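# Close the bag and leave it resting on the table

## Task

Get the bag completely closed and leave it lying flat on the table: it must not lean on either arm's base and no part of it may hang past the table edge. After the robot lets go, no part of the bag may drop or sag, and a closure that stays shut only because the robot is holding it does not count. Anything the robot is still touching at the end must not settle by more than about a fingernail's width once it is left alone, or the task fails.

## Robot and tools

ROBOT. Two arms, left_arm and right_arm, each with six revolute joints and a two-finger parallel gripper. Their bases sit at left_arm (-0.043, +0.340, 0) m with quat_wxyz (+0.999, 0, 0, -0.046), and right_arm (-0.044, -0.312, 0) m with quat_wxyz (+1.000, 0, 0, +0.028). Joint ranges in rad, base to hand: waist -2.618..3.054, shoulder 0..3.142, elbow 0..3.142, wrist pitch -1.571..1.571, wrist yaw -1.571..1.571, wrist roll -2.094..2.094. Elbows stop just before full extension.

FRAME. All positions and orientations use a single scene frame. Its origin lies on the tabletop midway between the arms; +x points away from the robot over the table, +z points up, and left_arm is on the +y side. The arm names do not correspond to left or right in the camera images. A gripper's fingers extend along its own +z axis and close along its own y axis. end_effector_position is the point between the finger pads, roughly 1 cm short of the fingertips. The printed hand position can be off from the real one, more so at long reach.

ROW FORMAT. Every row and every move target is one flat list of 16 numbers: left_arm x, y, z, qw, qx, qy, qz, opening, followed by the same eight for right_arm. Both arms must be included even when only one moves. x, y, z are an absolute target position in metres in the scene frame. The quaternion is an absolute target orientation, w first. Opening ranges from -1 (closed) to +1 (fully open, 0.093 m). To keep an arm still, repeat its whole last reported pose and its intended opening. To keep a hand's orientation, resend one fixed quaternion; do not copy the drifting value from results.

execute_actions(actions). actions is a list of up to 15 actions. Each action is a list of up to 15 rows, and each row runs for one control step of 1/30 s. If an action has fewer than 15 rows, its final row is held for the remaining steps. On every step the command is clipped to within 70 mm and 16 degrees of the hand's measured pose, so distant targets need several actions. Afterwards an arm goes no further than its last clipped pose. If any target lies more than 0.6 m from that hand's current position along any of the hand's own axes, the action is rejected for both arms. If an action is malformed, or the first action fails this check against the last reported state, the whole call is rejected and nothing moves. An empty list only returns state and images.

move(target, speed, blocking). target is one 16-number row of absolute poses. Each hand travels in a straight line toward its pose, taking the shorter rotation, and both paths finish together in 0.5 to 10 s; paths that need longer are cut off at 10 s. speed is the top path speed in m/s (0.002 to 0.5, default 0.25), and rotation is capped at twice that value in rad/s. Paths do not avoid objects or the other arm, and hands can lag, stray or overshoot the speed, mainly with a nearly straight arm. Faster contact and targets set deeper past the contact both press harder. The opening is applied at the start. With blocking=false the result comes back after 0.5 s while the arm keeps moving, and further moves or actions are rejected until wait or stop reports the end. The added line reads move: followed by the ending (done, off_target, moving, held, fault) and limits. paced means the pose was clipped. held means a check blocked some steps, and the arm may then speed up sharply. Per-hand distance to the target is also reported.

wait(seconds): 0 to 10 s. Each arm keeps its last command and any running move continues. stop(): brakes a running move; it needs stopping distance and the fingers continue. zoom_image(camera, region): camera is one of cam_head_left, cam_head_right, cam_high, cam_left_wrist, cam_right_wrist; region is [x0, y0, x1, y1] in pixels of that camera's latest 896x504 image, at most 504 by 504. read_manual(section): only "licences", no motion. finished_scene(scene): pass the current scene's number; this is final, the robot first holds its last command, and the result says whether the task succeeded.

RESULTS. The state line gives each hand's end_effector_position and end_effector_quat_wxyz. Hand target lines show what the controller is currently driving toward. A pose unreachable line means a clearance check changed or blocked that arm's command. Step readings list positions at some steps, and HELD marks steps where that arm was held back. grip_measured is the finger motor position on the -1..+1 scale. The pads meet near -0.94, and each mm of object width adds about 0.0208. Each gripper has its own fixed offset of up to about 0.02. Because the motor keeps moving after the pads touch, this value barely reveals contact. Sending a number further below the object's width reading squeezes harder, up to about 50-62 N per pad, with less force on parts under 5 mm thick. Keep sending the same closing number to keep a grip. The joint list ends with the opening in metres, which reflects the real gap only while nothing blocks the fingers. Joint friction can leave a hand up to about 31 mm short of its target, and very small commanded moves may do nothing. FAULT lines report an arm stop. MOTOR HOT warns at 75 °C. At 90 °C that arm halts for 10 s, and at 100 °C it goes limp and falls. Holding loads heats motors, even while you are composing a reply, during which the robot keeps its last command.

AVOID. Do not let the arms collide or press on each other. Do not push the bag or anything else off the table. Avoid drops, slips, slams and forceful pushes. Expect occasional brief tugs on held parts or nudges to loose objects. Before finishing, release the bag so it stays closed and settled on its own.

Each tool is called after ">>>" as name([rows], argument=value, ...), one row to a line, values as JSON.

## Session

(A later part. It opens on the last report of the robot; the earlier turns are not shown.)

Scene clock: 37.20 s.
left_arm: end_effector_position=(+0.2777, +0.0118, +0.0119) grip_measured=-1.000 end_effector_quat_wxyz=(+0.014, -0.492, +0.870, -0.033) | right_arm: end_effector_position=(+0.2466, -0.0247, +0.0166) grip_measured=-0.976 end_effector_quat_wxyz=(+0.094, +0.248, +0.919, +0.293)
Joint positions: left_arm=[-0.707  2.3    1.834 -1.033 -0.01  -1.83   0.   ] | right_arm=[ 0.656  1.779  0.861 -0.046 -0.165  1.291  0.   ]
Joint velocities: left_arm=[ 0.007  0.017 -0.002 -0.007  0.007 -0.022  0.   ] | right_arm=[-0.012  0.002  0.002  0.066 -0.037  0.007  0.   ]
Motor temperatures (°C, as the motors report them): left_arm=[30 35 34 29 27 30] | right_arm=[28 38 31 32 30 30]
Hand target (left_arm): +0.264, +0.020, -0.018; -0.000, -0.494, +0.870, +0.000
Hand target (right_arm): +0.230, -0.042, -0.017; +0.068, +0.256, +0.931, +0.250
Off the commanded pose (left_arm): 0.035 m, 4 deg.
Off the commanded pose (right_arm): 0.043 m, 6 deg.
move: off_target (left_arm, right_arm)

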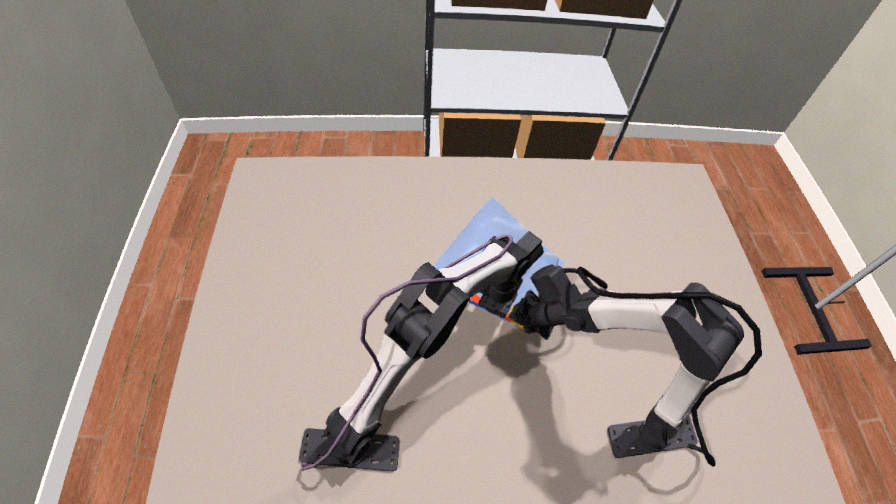

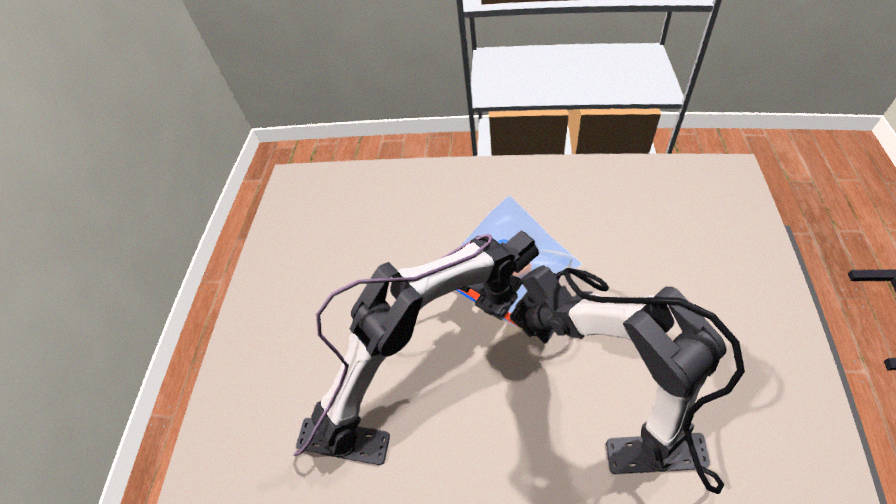

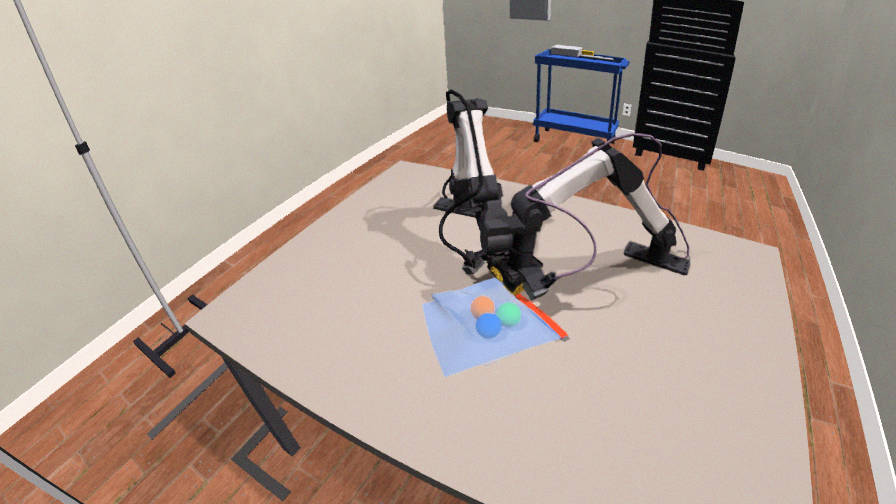

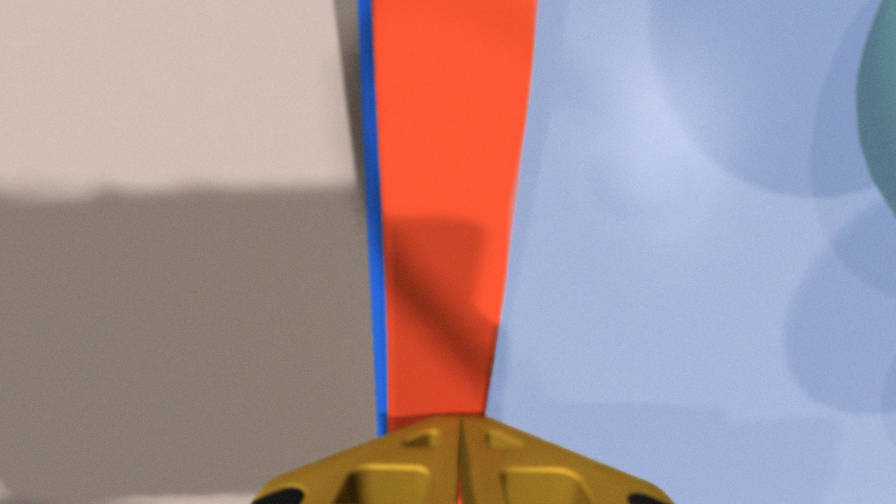

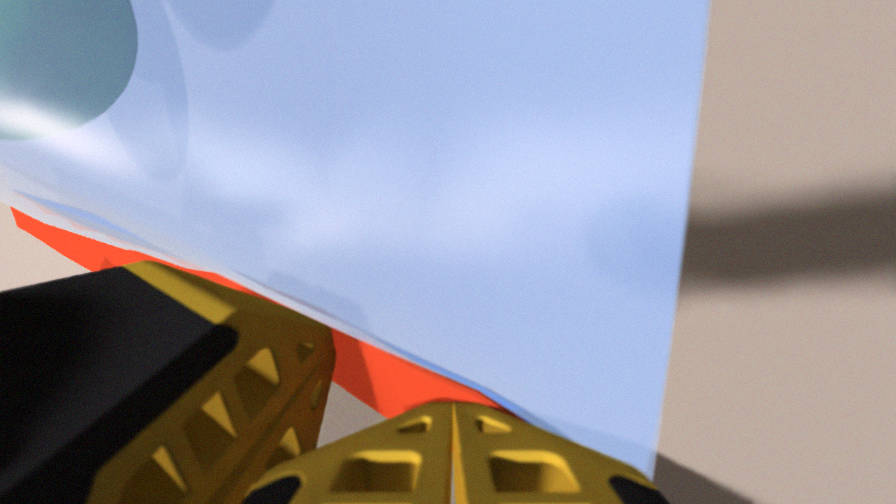

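>>> execute_actions([
  [[0.2611,0.0239,-0.02,0,-0.494,0.8695,0,-1,0.2308,-0.0407,-0.02,0.0687,0.2563,0.9315,0.2499,-1],[0.2621,0.0256,-0.02,0,-0.494,0.8695,0,-1,0.2308,-0.0407,-0.02,0.0687,0.2563,0.9315,0.2499,-1],[0.2631,0.0273,-0.02,0,-0.494,0.8695,0,-1,0.2308,-0.0407,-0.02,0.0687,0.2563,0.9315,0.2499,-1],[0.2642,0.0291,-0.02,0,-0.494,0.8695,0,-1,0.2308,-0.0407,-0.02,0.0687,0.2563,0.9315,0.2499,-1],[0.2652,0.0308,-0.02,0,-0.494,0.8695,0,-1,0.2308,-0.0407,-0.02,0.0687,0.2563,0.9315,0.2499,-1],[0.2662,0.0325,-0.02,0,-0.494,0.8695,0,-1,0.2308,-0.0407,-0.02,0.0687,0.2563,0.9315,0.2499,-1],[0.2672,0.0342,-0.02,0,-0.494,0.8695,0,-1,0.2308,-0.0407,-0.02,0.0687,0.2563,0.9315,0.2499,-1],[0.2683,0.0359,-0.02,0,-0.494,0.8695,0,-1,0.2308,-0.0407,-0.02,0.0687,0.2563,0.9315,0.2499,-1],[0.2693,0.0377,-0.02,0,-0.494,0.8695,0,-1,0.2308,-0.0407,-0.02,0.0687,0.2563,0.9315,0.2499,-1],[0.2703,0.0394,-0.02,0,-0.494,0.8695,0,-1,0.2308,-0.0407,-0.02,0.0687,0.2563,0.9315,0.2499,-1],[0.2713,0.0411,-0.02,0,-0.494,0.8695,0,-1,0.2308,-0.0407,-0.02,0.0687,0.2563,0.9315,0.2499,-1],[0.2724,0.0428,-0.02,0,-0.494,0.8695,0,-1,0.2308,-0.0407,-0.02,0.0687,0.2563,0.9315,0.2499,-1],[0.2734,0.0445,-0.02,0,-0.494,0.8695,0,-1,0.2308,-0.0407,-0.02,0.0687,0.2563,0.9315,0.2499,-1],[0.2744,0.0463,-0.02,0,-0.494,0.8695,0,-1,0.2308,-0.0407,-0.02,0.0687,0.2563,0.9315,0.2499,-1],[0.2754,0.0480,-0.02,0,-0.494,0.8695,0,-1,0.2308,-0.0407,-0.02,0.0687,0.2563,0.9315,0.2499,-1]],
  [[0.2765,0.0497,-0.02,0,-0.494,0.8695,0,-1,0.2308,-0.0407,-0.02,0.0687,0.2563,0.9315,0.2499,-1],[0.2775,0.0514,-0.02,0,-0.494,0.8695,0,-1,0.2308,-0.0407,-0.02,0.0687,0.2563,0.9315,0.2499,-1],[0.2785,0.0531,-0.02,0,-0.494,0.8695,0,-1,0.2308,-0.0407,-0.02,0.0687,0.2563,0.9315,0.2499,-1],[0.2795,0.0549,-0.02,0,-0.494,0.8695,0,-1,0.2308,-0.0407,-0.02,0.0687,0.2563,0.9315,0.2499,-1],[0.2806,0.0566,-0.02,0,-0.494,0.8695,0,-1,0.2308,-0.0407,-0.02,0.0687,0.2563,0.9315,0.2499,-1],[0.2816,0.0583,-0.02,0,-0.494,0.8695,0,-1,0.2308,-0.0407,-0.02,0.0687,0.2563,0.9315,0.2499,-1],[0.2826,0.0600,-0.02,0,-0.494,0.8695,0,-1,0.2308,-0.0407,-0.02,0.0687,0.2563,0.9315,0.2499,-1],[0.2836,0.0617,-0.02,0,-0.494,0.8695,0,-1,0.2308,-0.0407,-0.02,0.0687,0.2563,0.9315,0.2499,-1],[0.2847,0.0635,-0.02,0,-0.494,0.8695,0,-1,0.2308,-0.0407,-0.02,0.0687,0.2563,0.9315,0.2499,-1],[0.2857,0.0652,-0.02,0,-0.494,0.8695,0,-1,0.2308,-0.0407,-0.02,0.0687,0.2563,0.9315,0.2499,-1],[0.2867,0.0669,-0.02,0,-0.494,0.8695,0,-1,0.2308,-0.0407,-0.02,0.0687,0.2563,0.9315,0.2499,-1],[0.2877,0.0686,-0.02,0,-0.494,0.8695,0,-1,0.2308,-0.0407,-0.02,0.0687,0.2563,0.9315,0.2499,-1],[0.2887,0.0703,-0.02,0,-0.494,0.8695,0,-1,0.2308,-0.0407,-0.02,0.0687,0.2563,0.9315,0.2499,-1],[0.2898,0.0721,-0.02,0,-0.494,0.8695,0,-1,0.2308,-0.0407,-0.02,0.0687,0.2563,0.9315,0.2499,-1],[0.2908,0.0738,-0.02,0,-0.494,0.8695,0,-1,0.2308,-0.0407,-0.02,0.0687,0.2563,0.9315,0.2499,-1]],
])

Scene clock: 45.13 s.
left_arm: end_effector_position=(+0.2993, +0.0388, +0.0096) grip_measured=-1.000 end_effector_quat_wxyz=(-0.001, -0.490, +0.870, -0.061) | right_arm: end_effector_position=(+0.2511, -0.0203, +0.0171) grip_measured=-0.976 end_effector_quat_wxyz=(+0.100, +0.245, +0.915, +0.304)
Joint positions: left_arm=[-0.611  2.25   1.734 -0.942  0.045 -1.733  0.   ] | right_arm=[ 0.656  1.791  0.861 -0.008 -0.169  1.291  0.   ]
Joint velocities: left_arm=[ 0.129 -0.012 -0.046  0.037  0.066  0.154  0.   ] | right_arm=[ 0.002  0.022 -0.002  0.081 -0.051 -0.022  0.   ]
Motor temperatures (°C, as the motors report them): left_arm=[30 36 34 29 27 30] | right_arm=[28 37 31 32 30 30]
Hand target (left_arm): +0.288, +0.072, -0.017; -0.004, -0.493, +0.870, +0.000
Hand target (right_arm): +0.230, -0.041, -0.017; +0.068, +0.256, +0.931, +0.250
Off the commanded pose (left_arm): 0.047 m, 7 deg.
Off the commanded pose (right_arm): 0.047 m, 8 deg.
Step readings (end_effector_position; steps 1 to 15: 1st action; 16 to 30: 2nd action):
0: left_arm (+0.2779, +0.0115, +0.0120) | right_arm (+0.2469, -0.0245, +0.0166)
1: left_arm (+0.2775, +0.0119, +0.0107) | right_arm (+0.2469, -0.0244, +0.0166)
2: left_arm (+0.2772, +0.0123, +0.0103) | right_arm (+0.2469, -0.0244, +0.0166)
4: left_arm (+0.2770, +0.0130, +0.0105) | right_arm (+0.2469, -0.0244, +0.0166)
8: left_arm (+0.2790, +0.0145, +0.0105) | right_arm (+0.2472, -0.0242, +0.0169)
15: left_arm (+0.2824, +0.0193, +0.0104) | right_arm (+0.2493, -0.0221, +0.0169)
16: left_arm (+0.2829, +0.0200, +0.0105) | right_arm (+0.2495, -0.0218, +0.0168)
17: left_arm (+0.2835, +0.0207, +0.0104) | right_arm (+0.2499, -0.0215, +0.0169)
19: left_arm (+0.2849, +0.0226, +0.0103) | right_arm (+0.2502, -0.0211, +0.0169)
23: left_arm (+0.2891, +0.0273, +0.0102) | right_arm (+0.2506, -0.0206, +0.0170)
30: end_effector_position above

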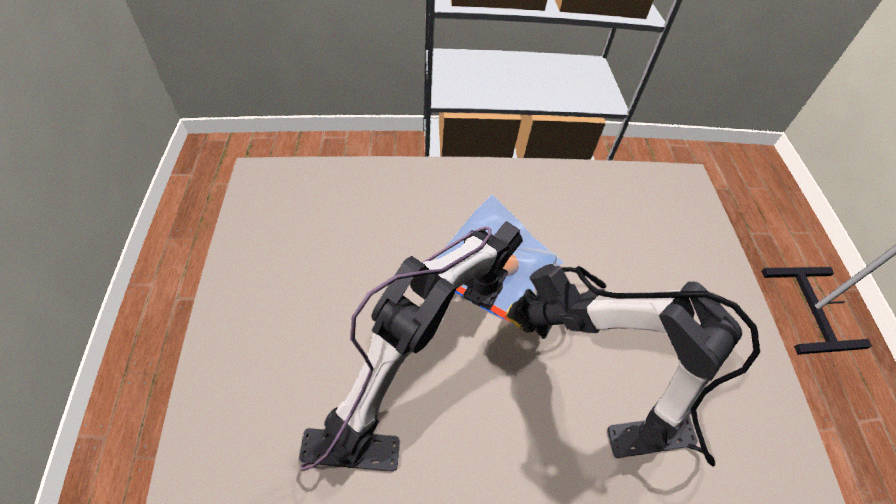

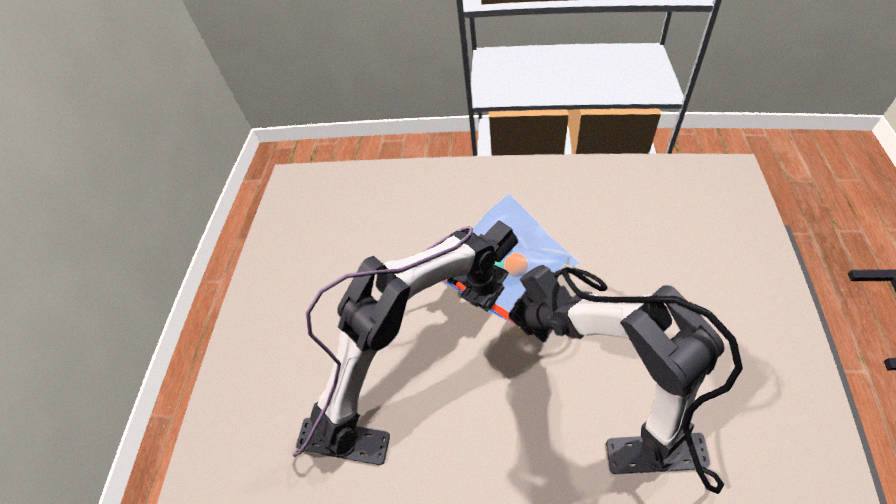

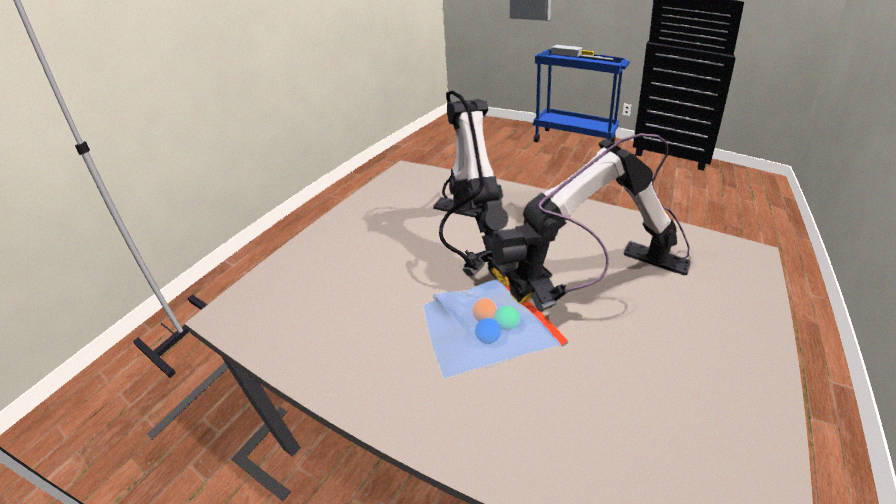

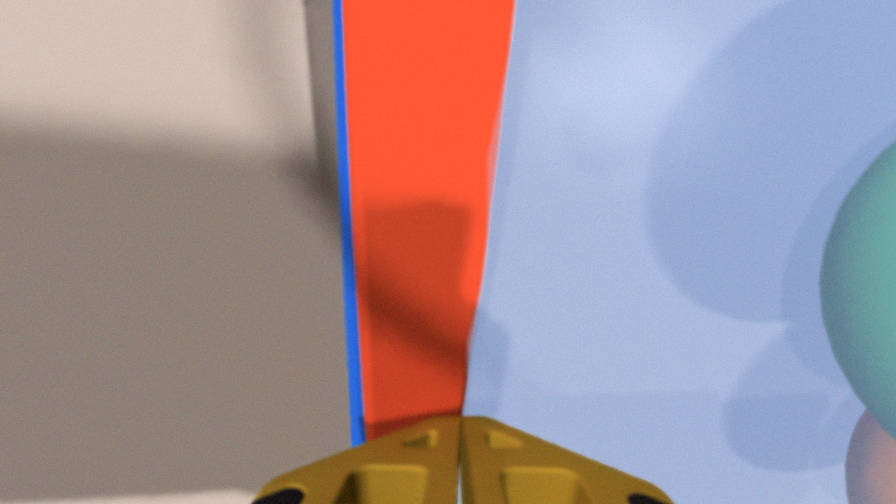

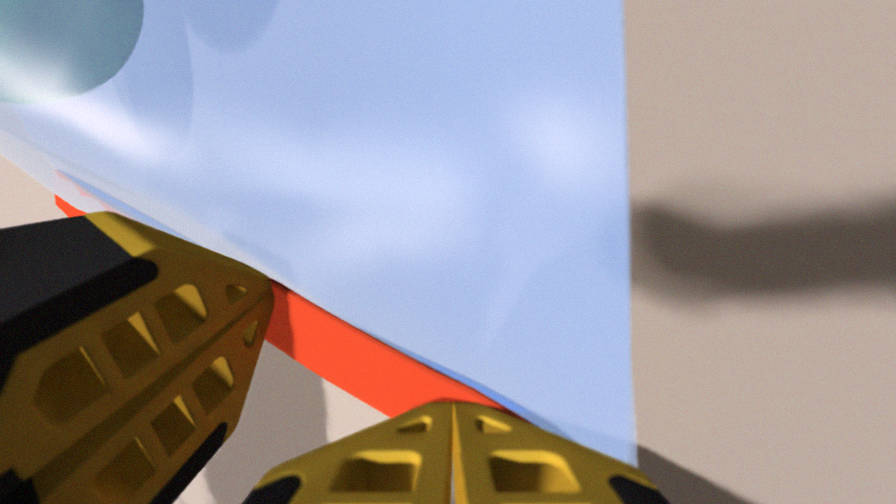

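>>> execute_actions([
  [[0.295,0.05,0.03,0,-0.494,0.8695,0,-1,0.2308,-0.0407,-0.02,0.0687,0.2563,0.9315,0.2499,-1],[0.295,0.05,0.04,0,-0.494,0.8695,0,-1,0.2308,-0.0407,-0.02,0.0687,0.2563,0.9315,0.2499,-1],[0.295,0.05,0.05,0,-0.494,0.8695,0,-1,0.2308,-0.0407,-0.02,0.0687,0.2563,0.9315,0.2499,-1],[0.295,0.05,0.06,0,-0.494,0.8695,0,-1,0.2308,-0.0407,-0.02,0.0687,0.2563,0.9315,0.2499,-1],[0.295,0.05,0.07,0,-0.494,0.8695,0,-1,0.2308,-0.0407,-0.02,0.0687,0.2563,0.9315,0.2499,-1]],
])

Scene clock: 47.33 s.
left_arm: end_effector_position=(+0.3021, +0.0446, +0.0778) grip_measured=-1.000 end_effector_quat_wxyz=(+0.004, -0.492, +0.870, -0.029) | right_arm: end_effector_position=(+0.2513, -0.0201, +0.0170) grip_measured=-0.976 end_effector_quat_wxyz=(+0.100, +0.245, +0.915, +0.305)
Joint positions: left_arm=[-0.609  2.262  2.033 -1.285  0.013 -1.731  0.   ] | right_arm=[ 0.656  1.792  0.861 -0.006 -0.169  1.291  0.   ]
Joint velocities: left_arm=[ 0.012  0.002 -0.002 -0.256 -0.022  0.051  0.   ] | right_arm=[ 0.002 -0.002 -0.007  0.007 -0.022 -0.037  0.   ]
Motor temperatures (°C, as the motors report them): left_arm=[30 37 34 29 27 30] | right_arm=[28 36 31 32 30 30]
Hand target (left_arm): +0.296, +0.049, +0.071; +0.001, -0.493, +0.870, -0.001
Hand target (right_arm): +0.230, -0.041, -0.018; +0.068, +0.256, +0.931, +0.250
Off the commanded pose (left_arm): 0.012 m, 3 deg.
Off the commanded pose (right_arm): 0.047 m, 8 deg.
Step readings (end_effector_position):
0: left_arm (+0.3037, +0.0450, +0.0079) | right_arm (+0.2513, -0.0201, +0.0170)
1: left_arm (+0.3032, +0.0447, +0.0115) | right_arm (+0.2513, -0.0201, +0.0170)
2: left_arm (+0.3031, +0.0445, +0.0167) | right_arm (+0.2513, -0.0201, +0.0170)
4: left_arm (+0.3045, +0.0420, +0.0330) | right_arm (+0.2513, -0.0201, +0.0170)
8: left_arm (+0.3112, +0.0354, +0.0680) | right_arm (+0.2513, -0.0201, +0.0170)
15: end_effector_position above

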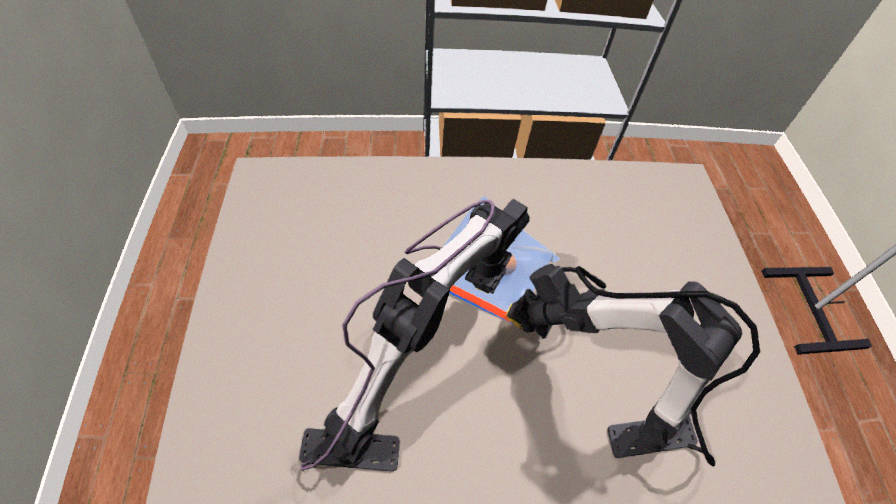

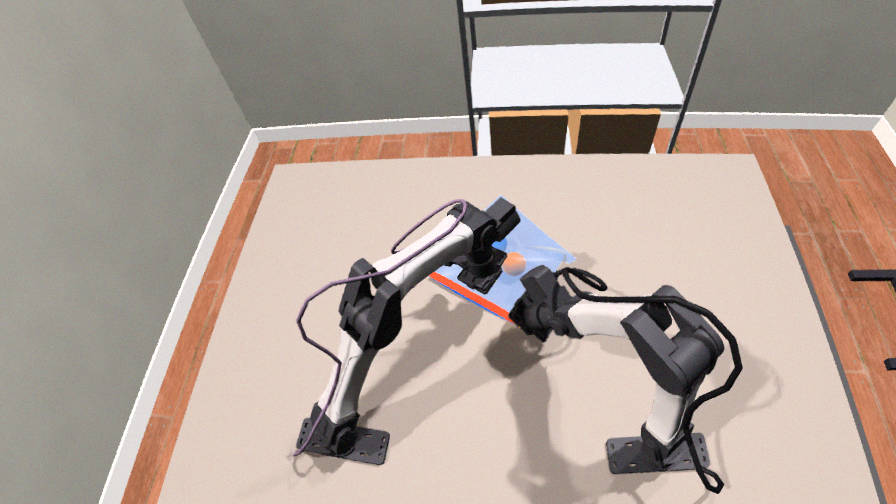

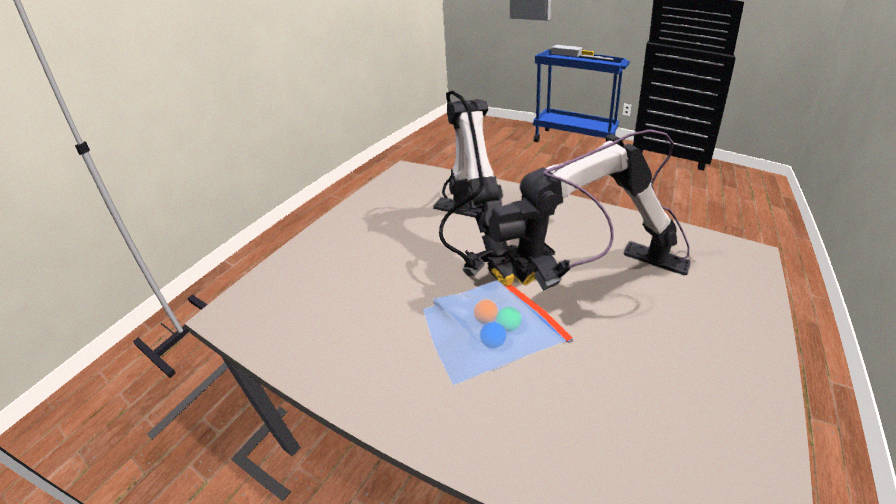

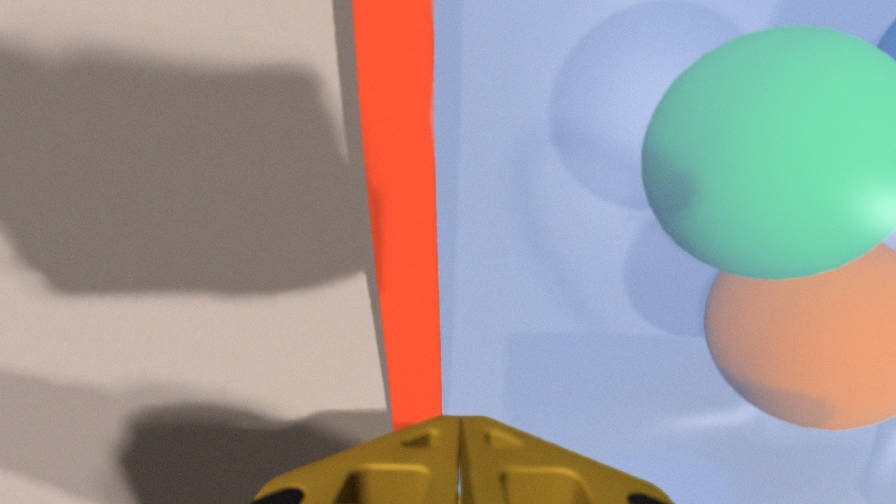

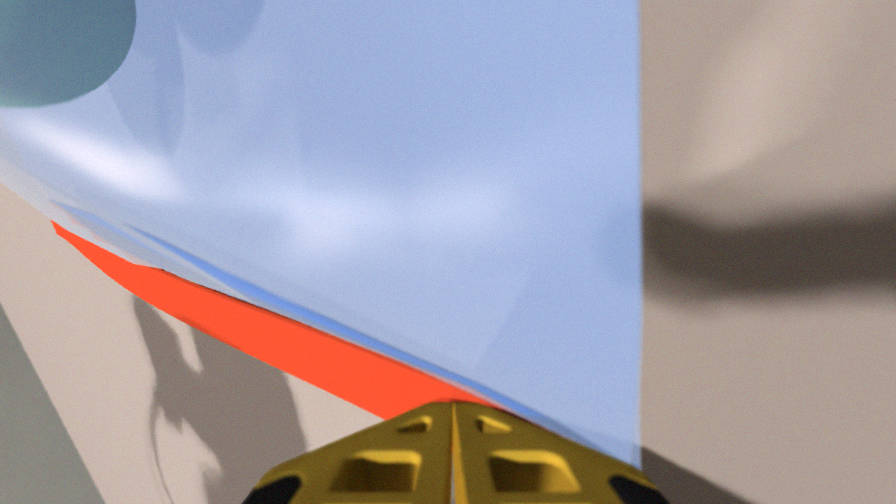

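>>> zoom_image(camera="cam_head_right", region=[410, 240, 550, 340])

>>> zoom_image(camera="cam_high", region=[460, 260, 600, 360])

Region (410, 240, 550, 340) of cam_head_right's 896x504 image, scaled by 3.600, with more detail than that image has; it fills the top 360 rows of this view, and the rest is white.

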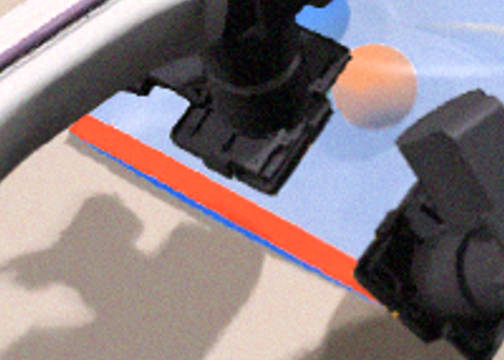

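Region (460, 260, 600, 360) of cam_high's 896x504 image, scaled by 3.600, with more detail than that image has; it fills the top 360 rows of this view, and the rest is white.

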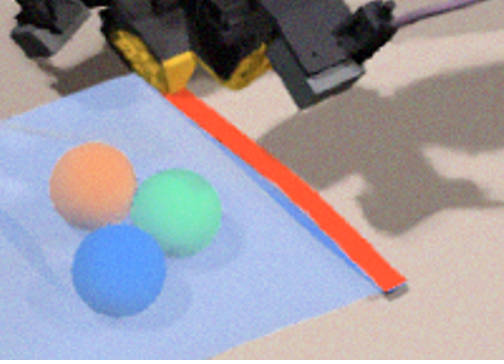

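>>> execute_actions([
  [[0.293,0.048,0.068,0,-0.494,0.8695,0,-1,0.2308,-0.0407,-0.022,0.0687,0.2563,0.9315,0.2499,-1],[0.290,0.0465,0.066,0,-0.494,0.8695,0,-1,0.2308,-0.0407,-0.024,0.0687,0.2563,0.9315,0.2499,-1],[0.287,0.045,0.064,0,-0.494,0.8695,0,-1,0.2308,-0.0407,-0.026,0.0687,0.2563,0.9315,0.2499,-1],[0.284,0.0435,0.061,0,-0.494,0.8695,0,-1,0.2308,-0.0407,-0.028,0.0687,0.2563,0.9315,0.2499,-1],[0.281,0.042,0.058,0,-0.494,0.8695,0,-1,0.2308,-0.0407,-0.030,0.0687,0.2563,0.9315,0.2499,-1],[0.278,0.041,0.055,0,-0.494,0.8695,0,-1,0.2308,-0.0407,-0.032,0.0687,0.2563,0.9315,0.2499,-1],[0.275,0.040,0.052,0,-0.494,0.8695,0,-1,0.2308,-0.0407,-0.034,0.0687,0.2563,0.9315,0.2499,-1],[0.272,0.039,0.049,0,-0.494,0.8695,0,-1,0.2308,-0.0407,-0.035,0.0687,0.2563,0.9315,0.2499,-1],[0.2693,0.0377,0.046,0,-0.494,0.8695,0,-1,0.2308,-0.0407,-0.035,0.0687,0.2563,0.9315,0.2499,-1],[0.2693,0.0377,0.043,0,-0.494,0.8695,0,-1,0.2308,-0.0407,-0.035,0.0687,0.2563,0.9315,0.2499,-1],[0.2693,0.0377,0.040,0,-0.494,0.8695,0,-1,0.2308,-0.0407,-0.035,0.0687,0.2563,0.9315,0.2499,-1],[0.2693,0.0377,0.037,0,-0.494,0.8695,0,-1,0.2308,-0.0407,-0.035,0.0687,0.2563,0.9315,0.2499,-1],[0.2693,0.0377,0.034,0,-0.494,0.8695,0,-1,0.2308,-0.0407,-0.035,0.0687,0.2563,0.9315,0.2499,-1],[0.2693,0.0377,0.031,0,-0.494,0.8695,0,-1,0.2308,-0.0407,-0.035,0.0687,0.2563,0.9315,0.2499,-1],[0.2693,0.0377,0.028,0,-0.494,0.8695,0,-1,0.2308,-0.0407,-0.035,0.0687,0.2563,0.9315,0.2499,-1]],
  [[0.2693,0.0377,0.025,0,-0.494,0.8695,0,-1,0.2308,-0.0407,-0.035,0.0687,0.2563,0.9315,0.2499,-1],[0.2693,0.0377,0.022,0,-0.494,0.8695,0,-1,0.2308,-0.0407,-0.035,0.0687,0.2563,0.9315,0.2499,-1],[0.2693,0.0377,0.019,0,-0.494,0.8695,0,-1,0.2308,-0.0407,-0.035,0.0687,0.2563,0.9315,0.2499,-1],[0.2693,0.0377,0.016,0,-0.494,0.8695,0,-1,0.2308,-0.0407,-0.035,0.0687,0.2563,0.9315,0.2499,-1],[0.2693,0.0377,0.013,0,-0.494,0.8695,0,-1,0.2308,-0.0407,-0.035,0.0687,0.2563,0.9315,0.2499,-1],[0.2693,0.0377,0.010,0,-0.494,0.8695,0,-1,0.2308,-0.0407,-0.035,0.0687,0.2563,0.9315,0.2499,-1],[0.2693,0.0377,0.007,0,-0.494,0.8695,0,-1,0.2308,-0.0407,-0.035,0.0687,0.2563,0.9315,0.2499,-1],[0.2693,0.0377,0.004,0,-0.494,0.8695,0,-1,0.2308,-0.0407,-0.035,0.0687,0.2563,0.9315,0.2499,-1],[0.2693,0.0377,0.001,0,-0.494,0.8695,0,-1,0.2308,-0.0407,-0.035,0.0687,0.2563,0.9315,0.2499,-1],[0.2693,0.0377,-0.002,0,-0.494,0.8695,0,-1,0.2308,-0.0407,-0.035,0.0687,0.2563,0.9315,0.2499,-1],[0.2693,0.0377,-0.005,0,-0.494,0.8695,0,-1,0.2308,-0.0407,-0.035,0.0687,0.2563,0.9315,0.2499,-1],[0.2693,0.0377,-0.008,0,-0.494,0.8695,0,-1,0.2308,-0.0407,-0.035,0.0687,0.2563,0.9315,0.2499,-1],[0.2693,0.0377,-0.011,0,-0.494,0.8695,0,-1,0.2308,-0.0407,-0.035,0.0687,0.2563,0.9315,0.2499,-1],[0.2693,0.0377,-0.012,0,-0.494,0.8695,0,-1,0.2308,-0.0407,-0.035,0.0687,0.2563,0.9315,0.2499,-1]],
])

Scene clock: 55.53 s.
left_arm: end_effector_position=(+0.2701, +0.0346, +0.0097) grip_measured=-1.000 end_effector_quat_wxyz=(-0.001, -0.491, +0.871, -0.012) | right_arm: end_effector_position=(+0.2582, -0.0131, +0.0165) grip_measured=-0.976 end_effector_quat_wxyz=(+0.109, +0.241, +0.909, +0.321)
Joint positions: left_arm=[-0.675  2.262  1.761 -1.048  0.009 -1.794  0.   ] | right_arm=[ 0.656  1.817  0.861  0.059 -0.173  1.291  0.   ]
Joint velocities: left_arm=[-0.002  0.11  -0.085  0.198 -0.051 -0.066  0.   ] | right_arm=[-0.007  0.017 -0.002  0.022 -0.037 -0.022  0.   ]
Motor temperatures (°C, as the motors report them): left_arm=[30 39 35 29 27 30] | right_arm=[28 36 31 32 30 30]
Hand target (left_arm): +0.268, +0.039, -0.011; -0.000, -0.494, +0.869, +0.001
Hand target (right_arm): +0.230, -0.042, -0.030; +0.068, +0.256, +0.931, +0.250
Off the commanded pose (left_arm): 0.022 m, 1 deg.
Off the commanded pose (right_arm): 0.065 m, 10 deg.
Step readings (end_effector_position; steps 1 to 15: 1st action; 16 to 30: 2nd action):
0: left_arm (+0.2960, +0.0500, +0.0755) | right_arm (+0.2513, -0.0201, +0.0170)
1: left_arm (+0.2959, +0.0499, +0.0755) | right_arm (+0.2513, -0.0201, +0.0170)
2: left_arm (+0.2957, +0.0497, +0.0755) | right_arm (+0.2513, -0.0200, +0.0171)
4: left_arm (+0.2943, +0.0475, +0.0747) | right_arm (+0.2518, -0.0193, +0.0164)
8: left_arm (+0.2818, +0.0420, +0.0633) | right_arm (+0.2550, -0.0162, +0.0163)
15: left_arm (+0.2655, +0.0391, +0.0398) | right_arm (+0.2577, -0.0136, +0.0166)
16: left_arm (+0.2659, +0.0387, +0.0379) | right_arm (+0.2578, -0.0134, +0.0166)
17: left_arm (+0.2663, +0.0383, +0.0360) | right_arm (+0.2579, -0.0134, +0.0166)
19: left_arm (+0.2674, +0.0373, +0.0324) | right_arm (+0.2581, -0.0132, +0.0166)
23: left_arm (+0.2685, +0.0362, +0.0245) | right_arm (+0.2581, -0.0131, +0.0166)
30: end_effector_position above

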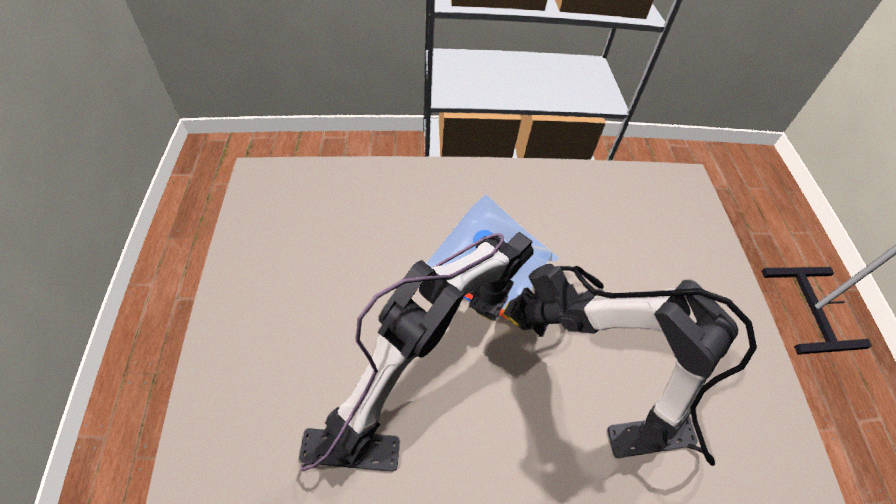

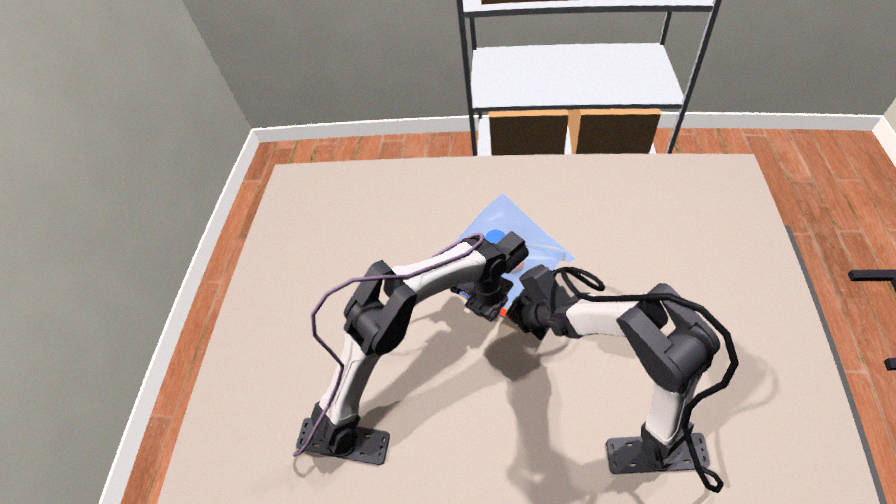

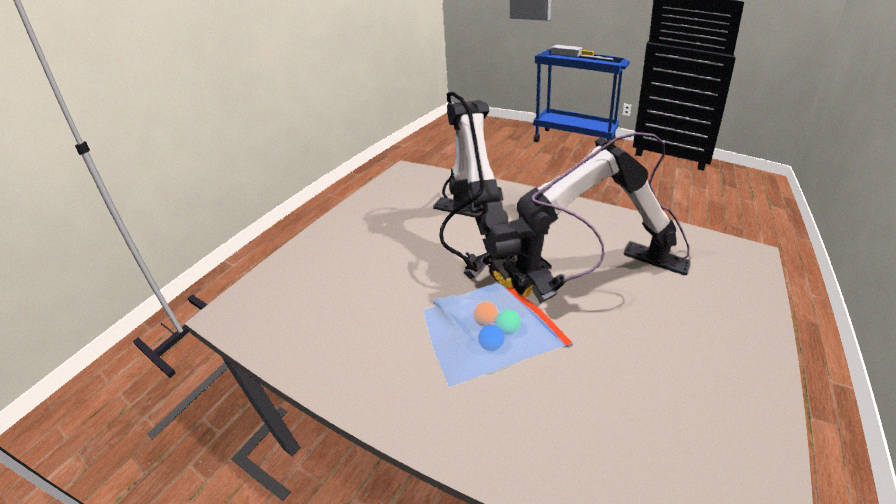

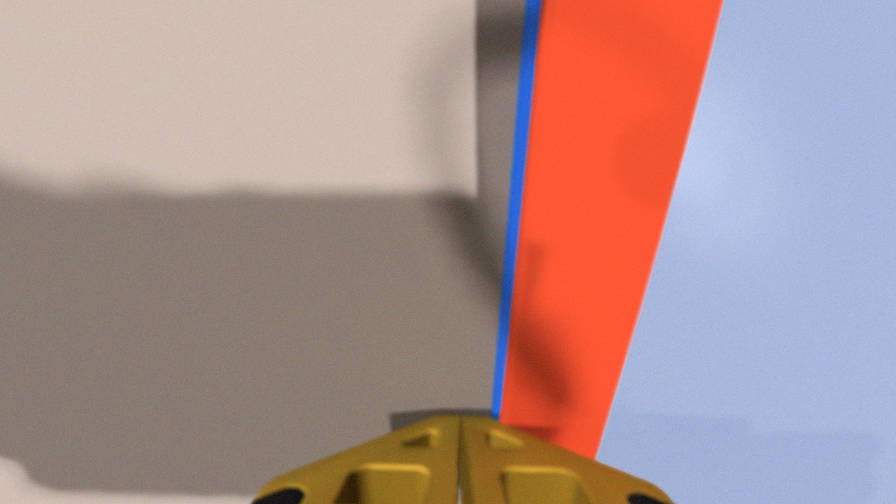

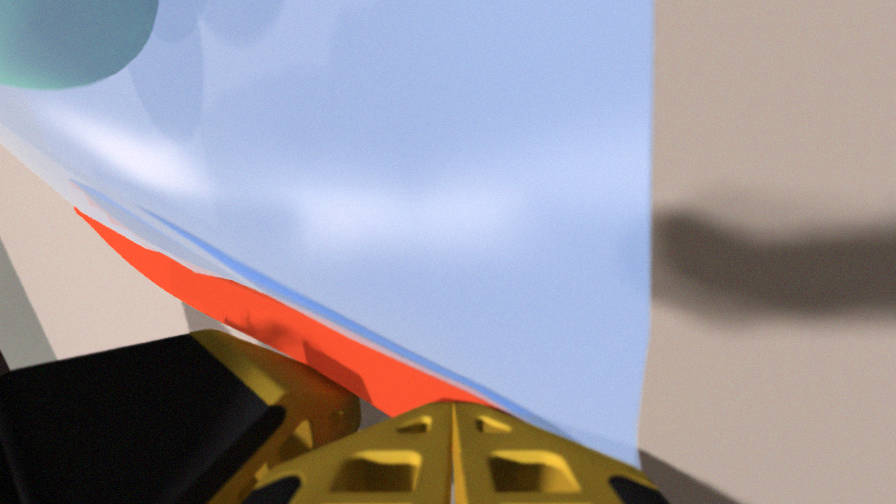

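>>> execute_actions([
  [[0.2693,0.0377,0.010,0,-0.494,0.8695,0,-1,0.2308,-0.0407,-0.035,0.0687,0.2563,0.9315,0.2499,-1],[0.2693,0.0377,0.020,0,-0.494,0.8695,0,-1,0.2308,-0.0407,-0.035,0.0687,0.2563,0.9315,0.2499,-1],[0.2693,0.0377,0.028,0,-0.494,0.8695,0,-1,0.2308,-0.0407,-0.035,0.0687,0.2563,0.9315,0.2499,-1],[0.2693,0.0377,0.034,0,-0.494,0.8695,0,-1,0.2308,-0.0407,-0.035,0.0687,0.2563,0.9315,0.2499,-1],[0.272,0.0377,0.036,0,-0.494,0.8695,0,-1,0.2308,-0.0407,-0.035,0.0687,0.2563,0.9315,0.2499,-1],[0.275,0.0376,0.036,0,-0.494,0.8695,0,-1,0.2308,-0.0407,-0.035,0.0687,0.2563,0.9315,0.2499,-1],[0.278,0.0375,0.036,0,-0.494,0.8695,0,-1,0.2308,-0.0407,-0.035,0.0687,0.2563,0.9315,0.2499,-1],[0.281,0.0374,0.036,0,-0.494,0.8695,0,-1,0.2308,-0.0407,-0.035,0.0687,0.2563,0.9315,0.2499,-1],[0.284,0.0373,0.036,0,-0.494,0.8695,0,-1,0.2308,-0.0407,-0.035,0.0687,0.2563,0.9315,0.2499,-1],[0.287,0.0371,0.035,0,-0.494,0.8695,0,-1,0.2308,-0.0407,-0.035,0.0687,0.2563,0.9315,0.2499,-1],[0.290,0.0370,0.033,0,-0.494,0.8695,0,-1,0.2308,-0.0407,-0.035,0.0687,0.2563,0.9315,0.2499,-1],[0.290,0.0370,0.030,0,-0.494,0.8695,0,-1,0.2308,-0.0407,-0.035,0.0687,0.2563,0.9315,0.2499,-1],[0.290,0.0370,0.027,0,-0.494,0.8695,0,-1,0.2308,-0.0407,-0.035,0.0687,0.2563,0.9315,0.2499,-1],[0.290,0.0370,0.024,0,-0.494,0.8695,0,-1,0.2308,-0.0407,-0.035,0.0687,0.2563,0.9315,0.2499,-1],[0.290,0.0370,0.021,0,-0.494,0.8695,0,-1,0.2308,-0.0407,-0.035,0.0687,0.2563,0.9315,0.2499,-1]],
  [[0.290,0.0370,0.018,0,-0.494,0.8695,0,-1,0.2308,-0.0407,-0.035,0.0687,0.2563,0.9315,0.2499,-1],[0.290,0.0370,0.015,0,-0.494,0.8695,0,-1,0.2308,-0.0407,-0.035,0.0687,0.2563,0.9315,0.2499,-1],[0.290,0.0370,0.012,0,-0.494,0.8695,0,-1,0.2308,-0.0407,-0.035,0.0687,0.2563,0.9315,0.2499,-1],[0.290,0.0370,0.009,0,-0.494,0.8695,0,-1,0.2308,-0.0407,-0.035,0.0687,0.2563,0.9315,0.2499,-1],[0.290,0.0370,0.006,0,-0.494,0.8695,0,-1,0.2308,-0.0407,-0.035,0.0687,0.2563,0.9315,0.2499,-1],[0.290,0.0370,0.003,0,-0.494,0.8695,0,-1,0.2308,-0.0407,-0.035,0.0687,0.2563,0.9315,0.2499,-1],[0.290,0.0370,0.000,0,-0.494,0.8695,0,-1,0.2308,-0.0407,-0.035,0.0687,0.2563,0.9315,0.2499,-1],[0.290,0.0370,-0.003,0,-0.494,0.8695,0,-1,0.2308,-0.0407,-0.035,0.0687,0.2563,0.9315,0.2499,-1],[0.290,0.0370,-0.006,0,-0.494,0.8695,0,-1,0.2308,-0.0407,-0.035,0.0687,0.2563,0.9315,0.2499,-1],[0.290,0.0370,-0.009,0,-0.494,0.8695,0,-1,0.2308,-0.0407,-0.035,0.0687,0.2563,0.9315,0.2499,-1],[0.290,0.0370,-0.012,0,-0.494,0.8695,0,-1,0.2308,-0.0407,-0.035,0.0687,0.2563,0.9315,0.2499,-1]],
])

Scene clock: 60.93 s.
left_arm: end_effector_position=(+0.2925, +0.0307, +0.0119) grip_measured=-1.000 end_effector_quat_wxyz=(+0.002, -0.495, +0.869, -0.019) | right_arm: end_effector_position=(+0.2582, -0.0131, +0.0166) grip_measured=-0.976 end_effector_quat_wxyz=(+0.109, +0.241, +0.909, +0.321)
Joint positions: left_arm=[-0.648  2.323  1.875 -1.085  0.009 -1.777  0.   ] | right_arm=[ 0.656  1.817  0.861  0.059 -0.173  1.291  0.   ]
Joint velocities: left_arm=[-0.002  0.012 -0.022  0.066 -0.022 -0.037  0.   ] | right_arm=[ 0.012 -0.007  0.012 -0.051 -0.066 -0.007  0.   ]
Motor temperatures (°C, as the motors report them): left_arm=[30 40 35 29 27 30] | right_arm=[28 36 30 32 30 30]
Hand target (left_arm): +0.289, +0.038, -0.011; -0.000, -0.493, +0.870, +0.000
Hand target (right_arm): +0.230, -0.042, -0.030; +0.068, +0.256, +0.931, +0.250
Off the commanded pose (left_arm): 0.025 m, 2 deg.
Off the commanded pose (right_arm): 0.065 m, 10 deg.
Step readings (end_effector_position; steps 1 to 15: 1st action; 16 to 30: 2nd action):
0: left_arm (+0.2716, +0.0332, +0.0079) | right_arm (+0.2582, -0.0131, +0.0166)
1: left_arm (+0.2714, +0.0334, +0.0079) | right_arm (+0.2582, -0.0131, +0.0166)
2: left_arm (+0.2713, +0.0335, +0.0091) | right_arm (+0.2582, -0.0131, +0.0166)
4: left_arm (+0.2696, +0.0352, +0.0133) | right_arm (+0.2582, -0.0131, +0.0166)
8: left_arm (+0.2743, +0.0316, +0.0297) | right_arm (+0.2582, -0.0131, +0.0166)
15: left_arm (+0.2916, +0.0303, +0.0415) | right_arm (+0.2582, -0.0131, +0.0166)
16: left_arm (+0.2918, +0.0311, +0.0390) | right_arm (+0.2582, -0.0131, +0.0166)
17: left_arm (+0.2915, +0.0316, +0.0362) | right_arm (+0.2582, -0.0131, +0.0166)
19: left_arm (+0.2916, +0.0315, +0.0311) | right_arm (+0.2582, -0.0131, +0.0166)
23: left_arm (+0.2913, +0.0318, +0.0216) | right_arm (+0.2582, -0.0131, +0.0166)
30: end_effector_position above

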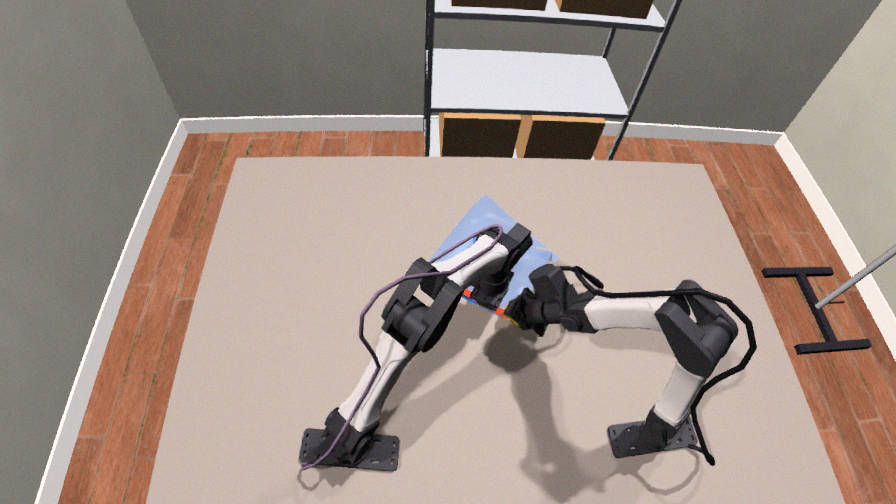

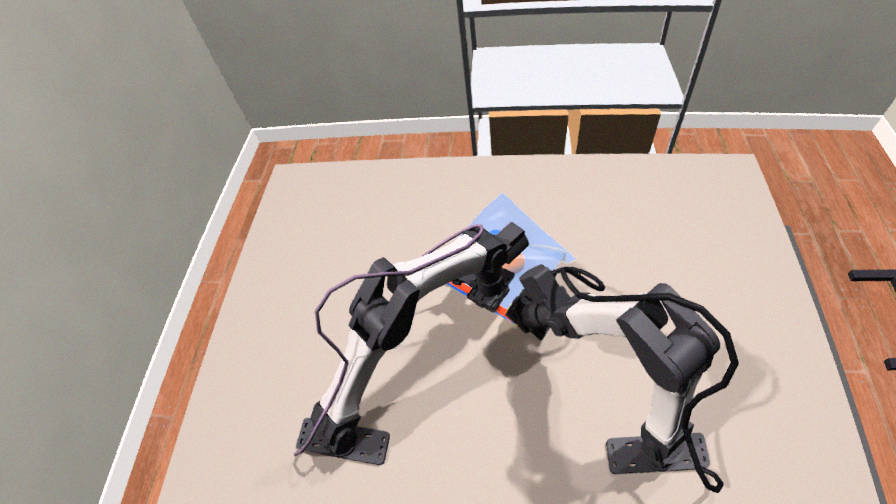

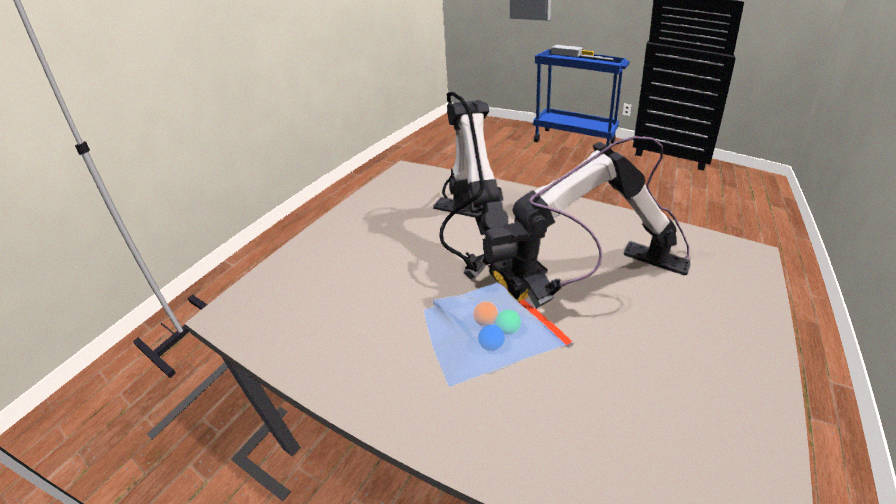

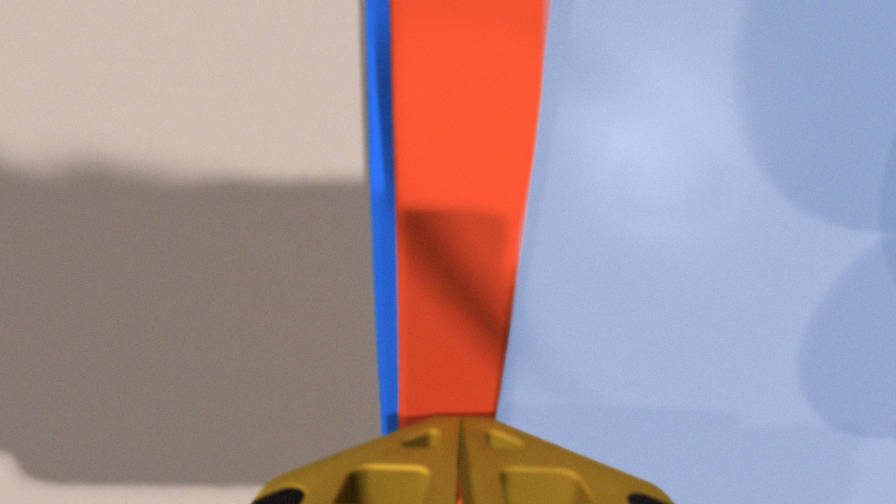

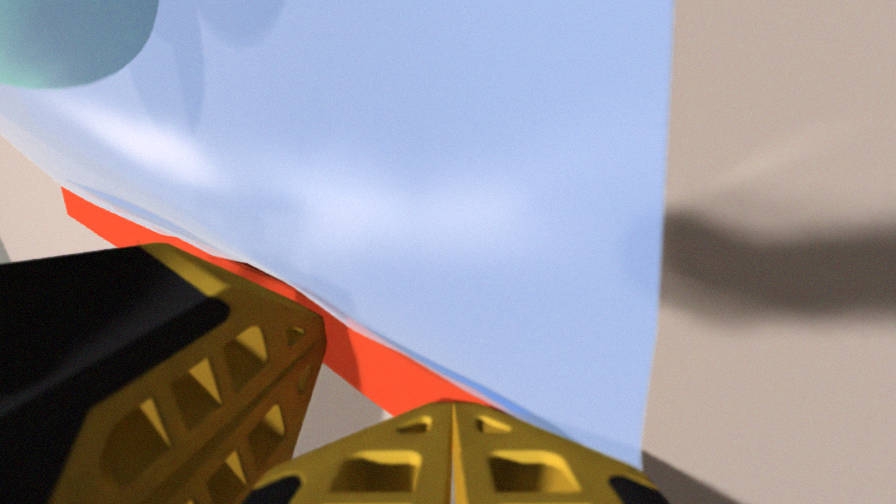

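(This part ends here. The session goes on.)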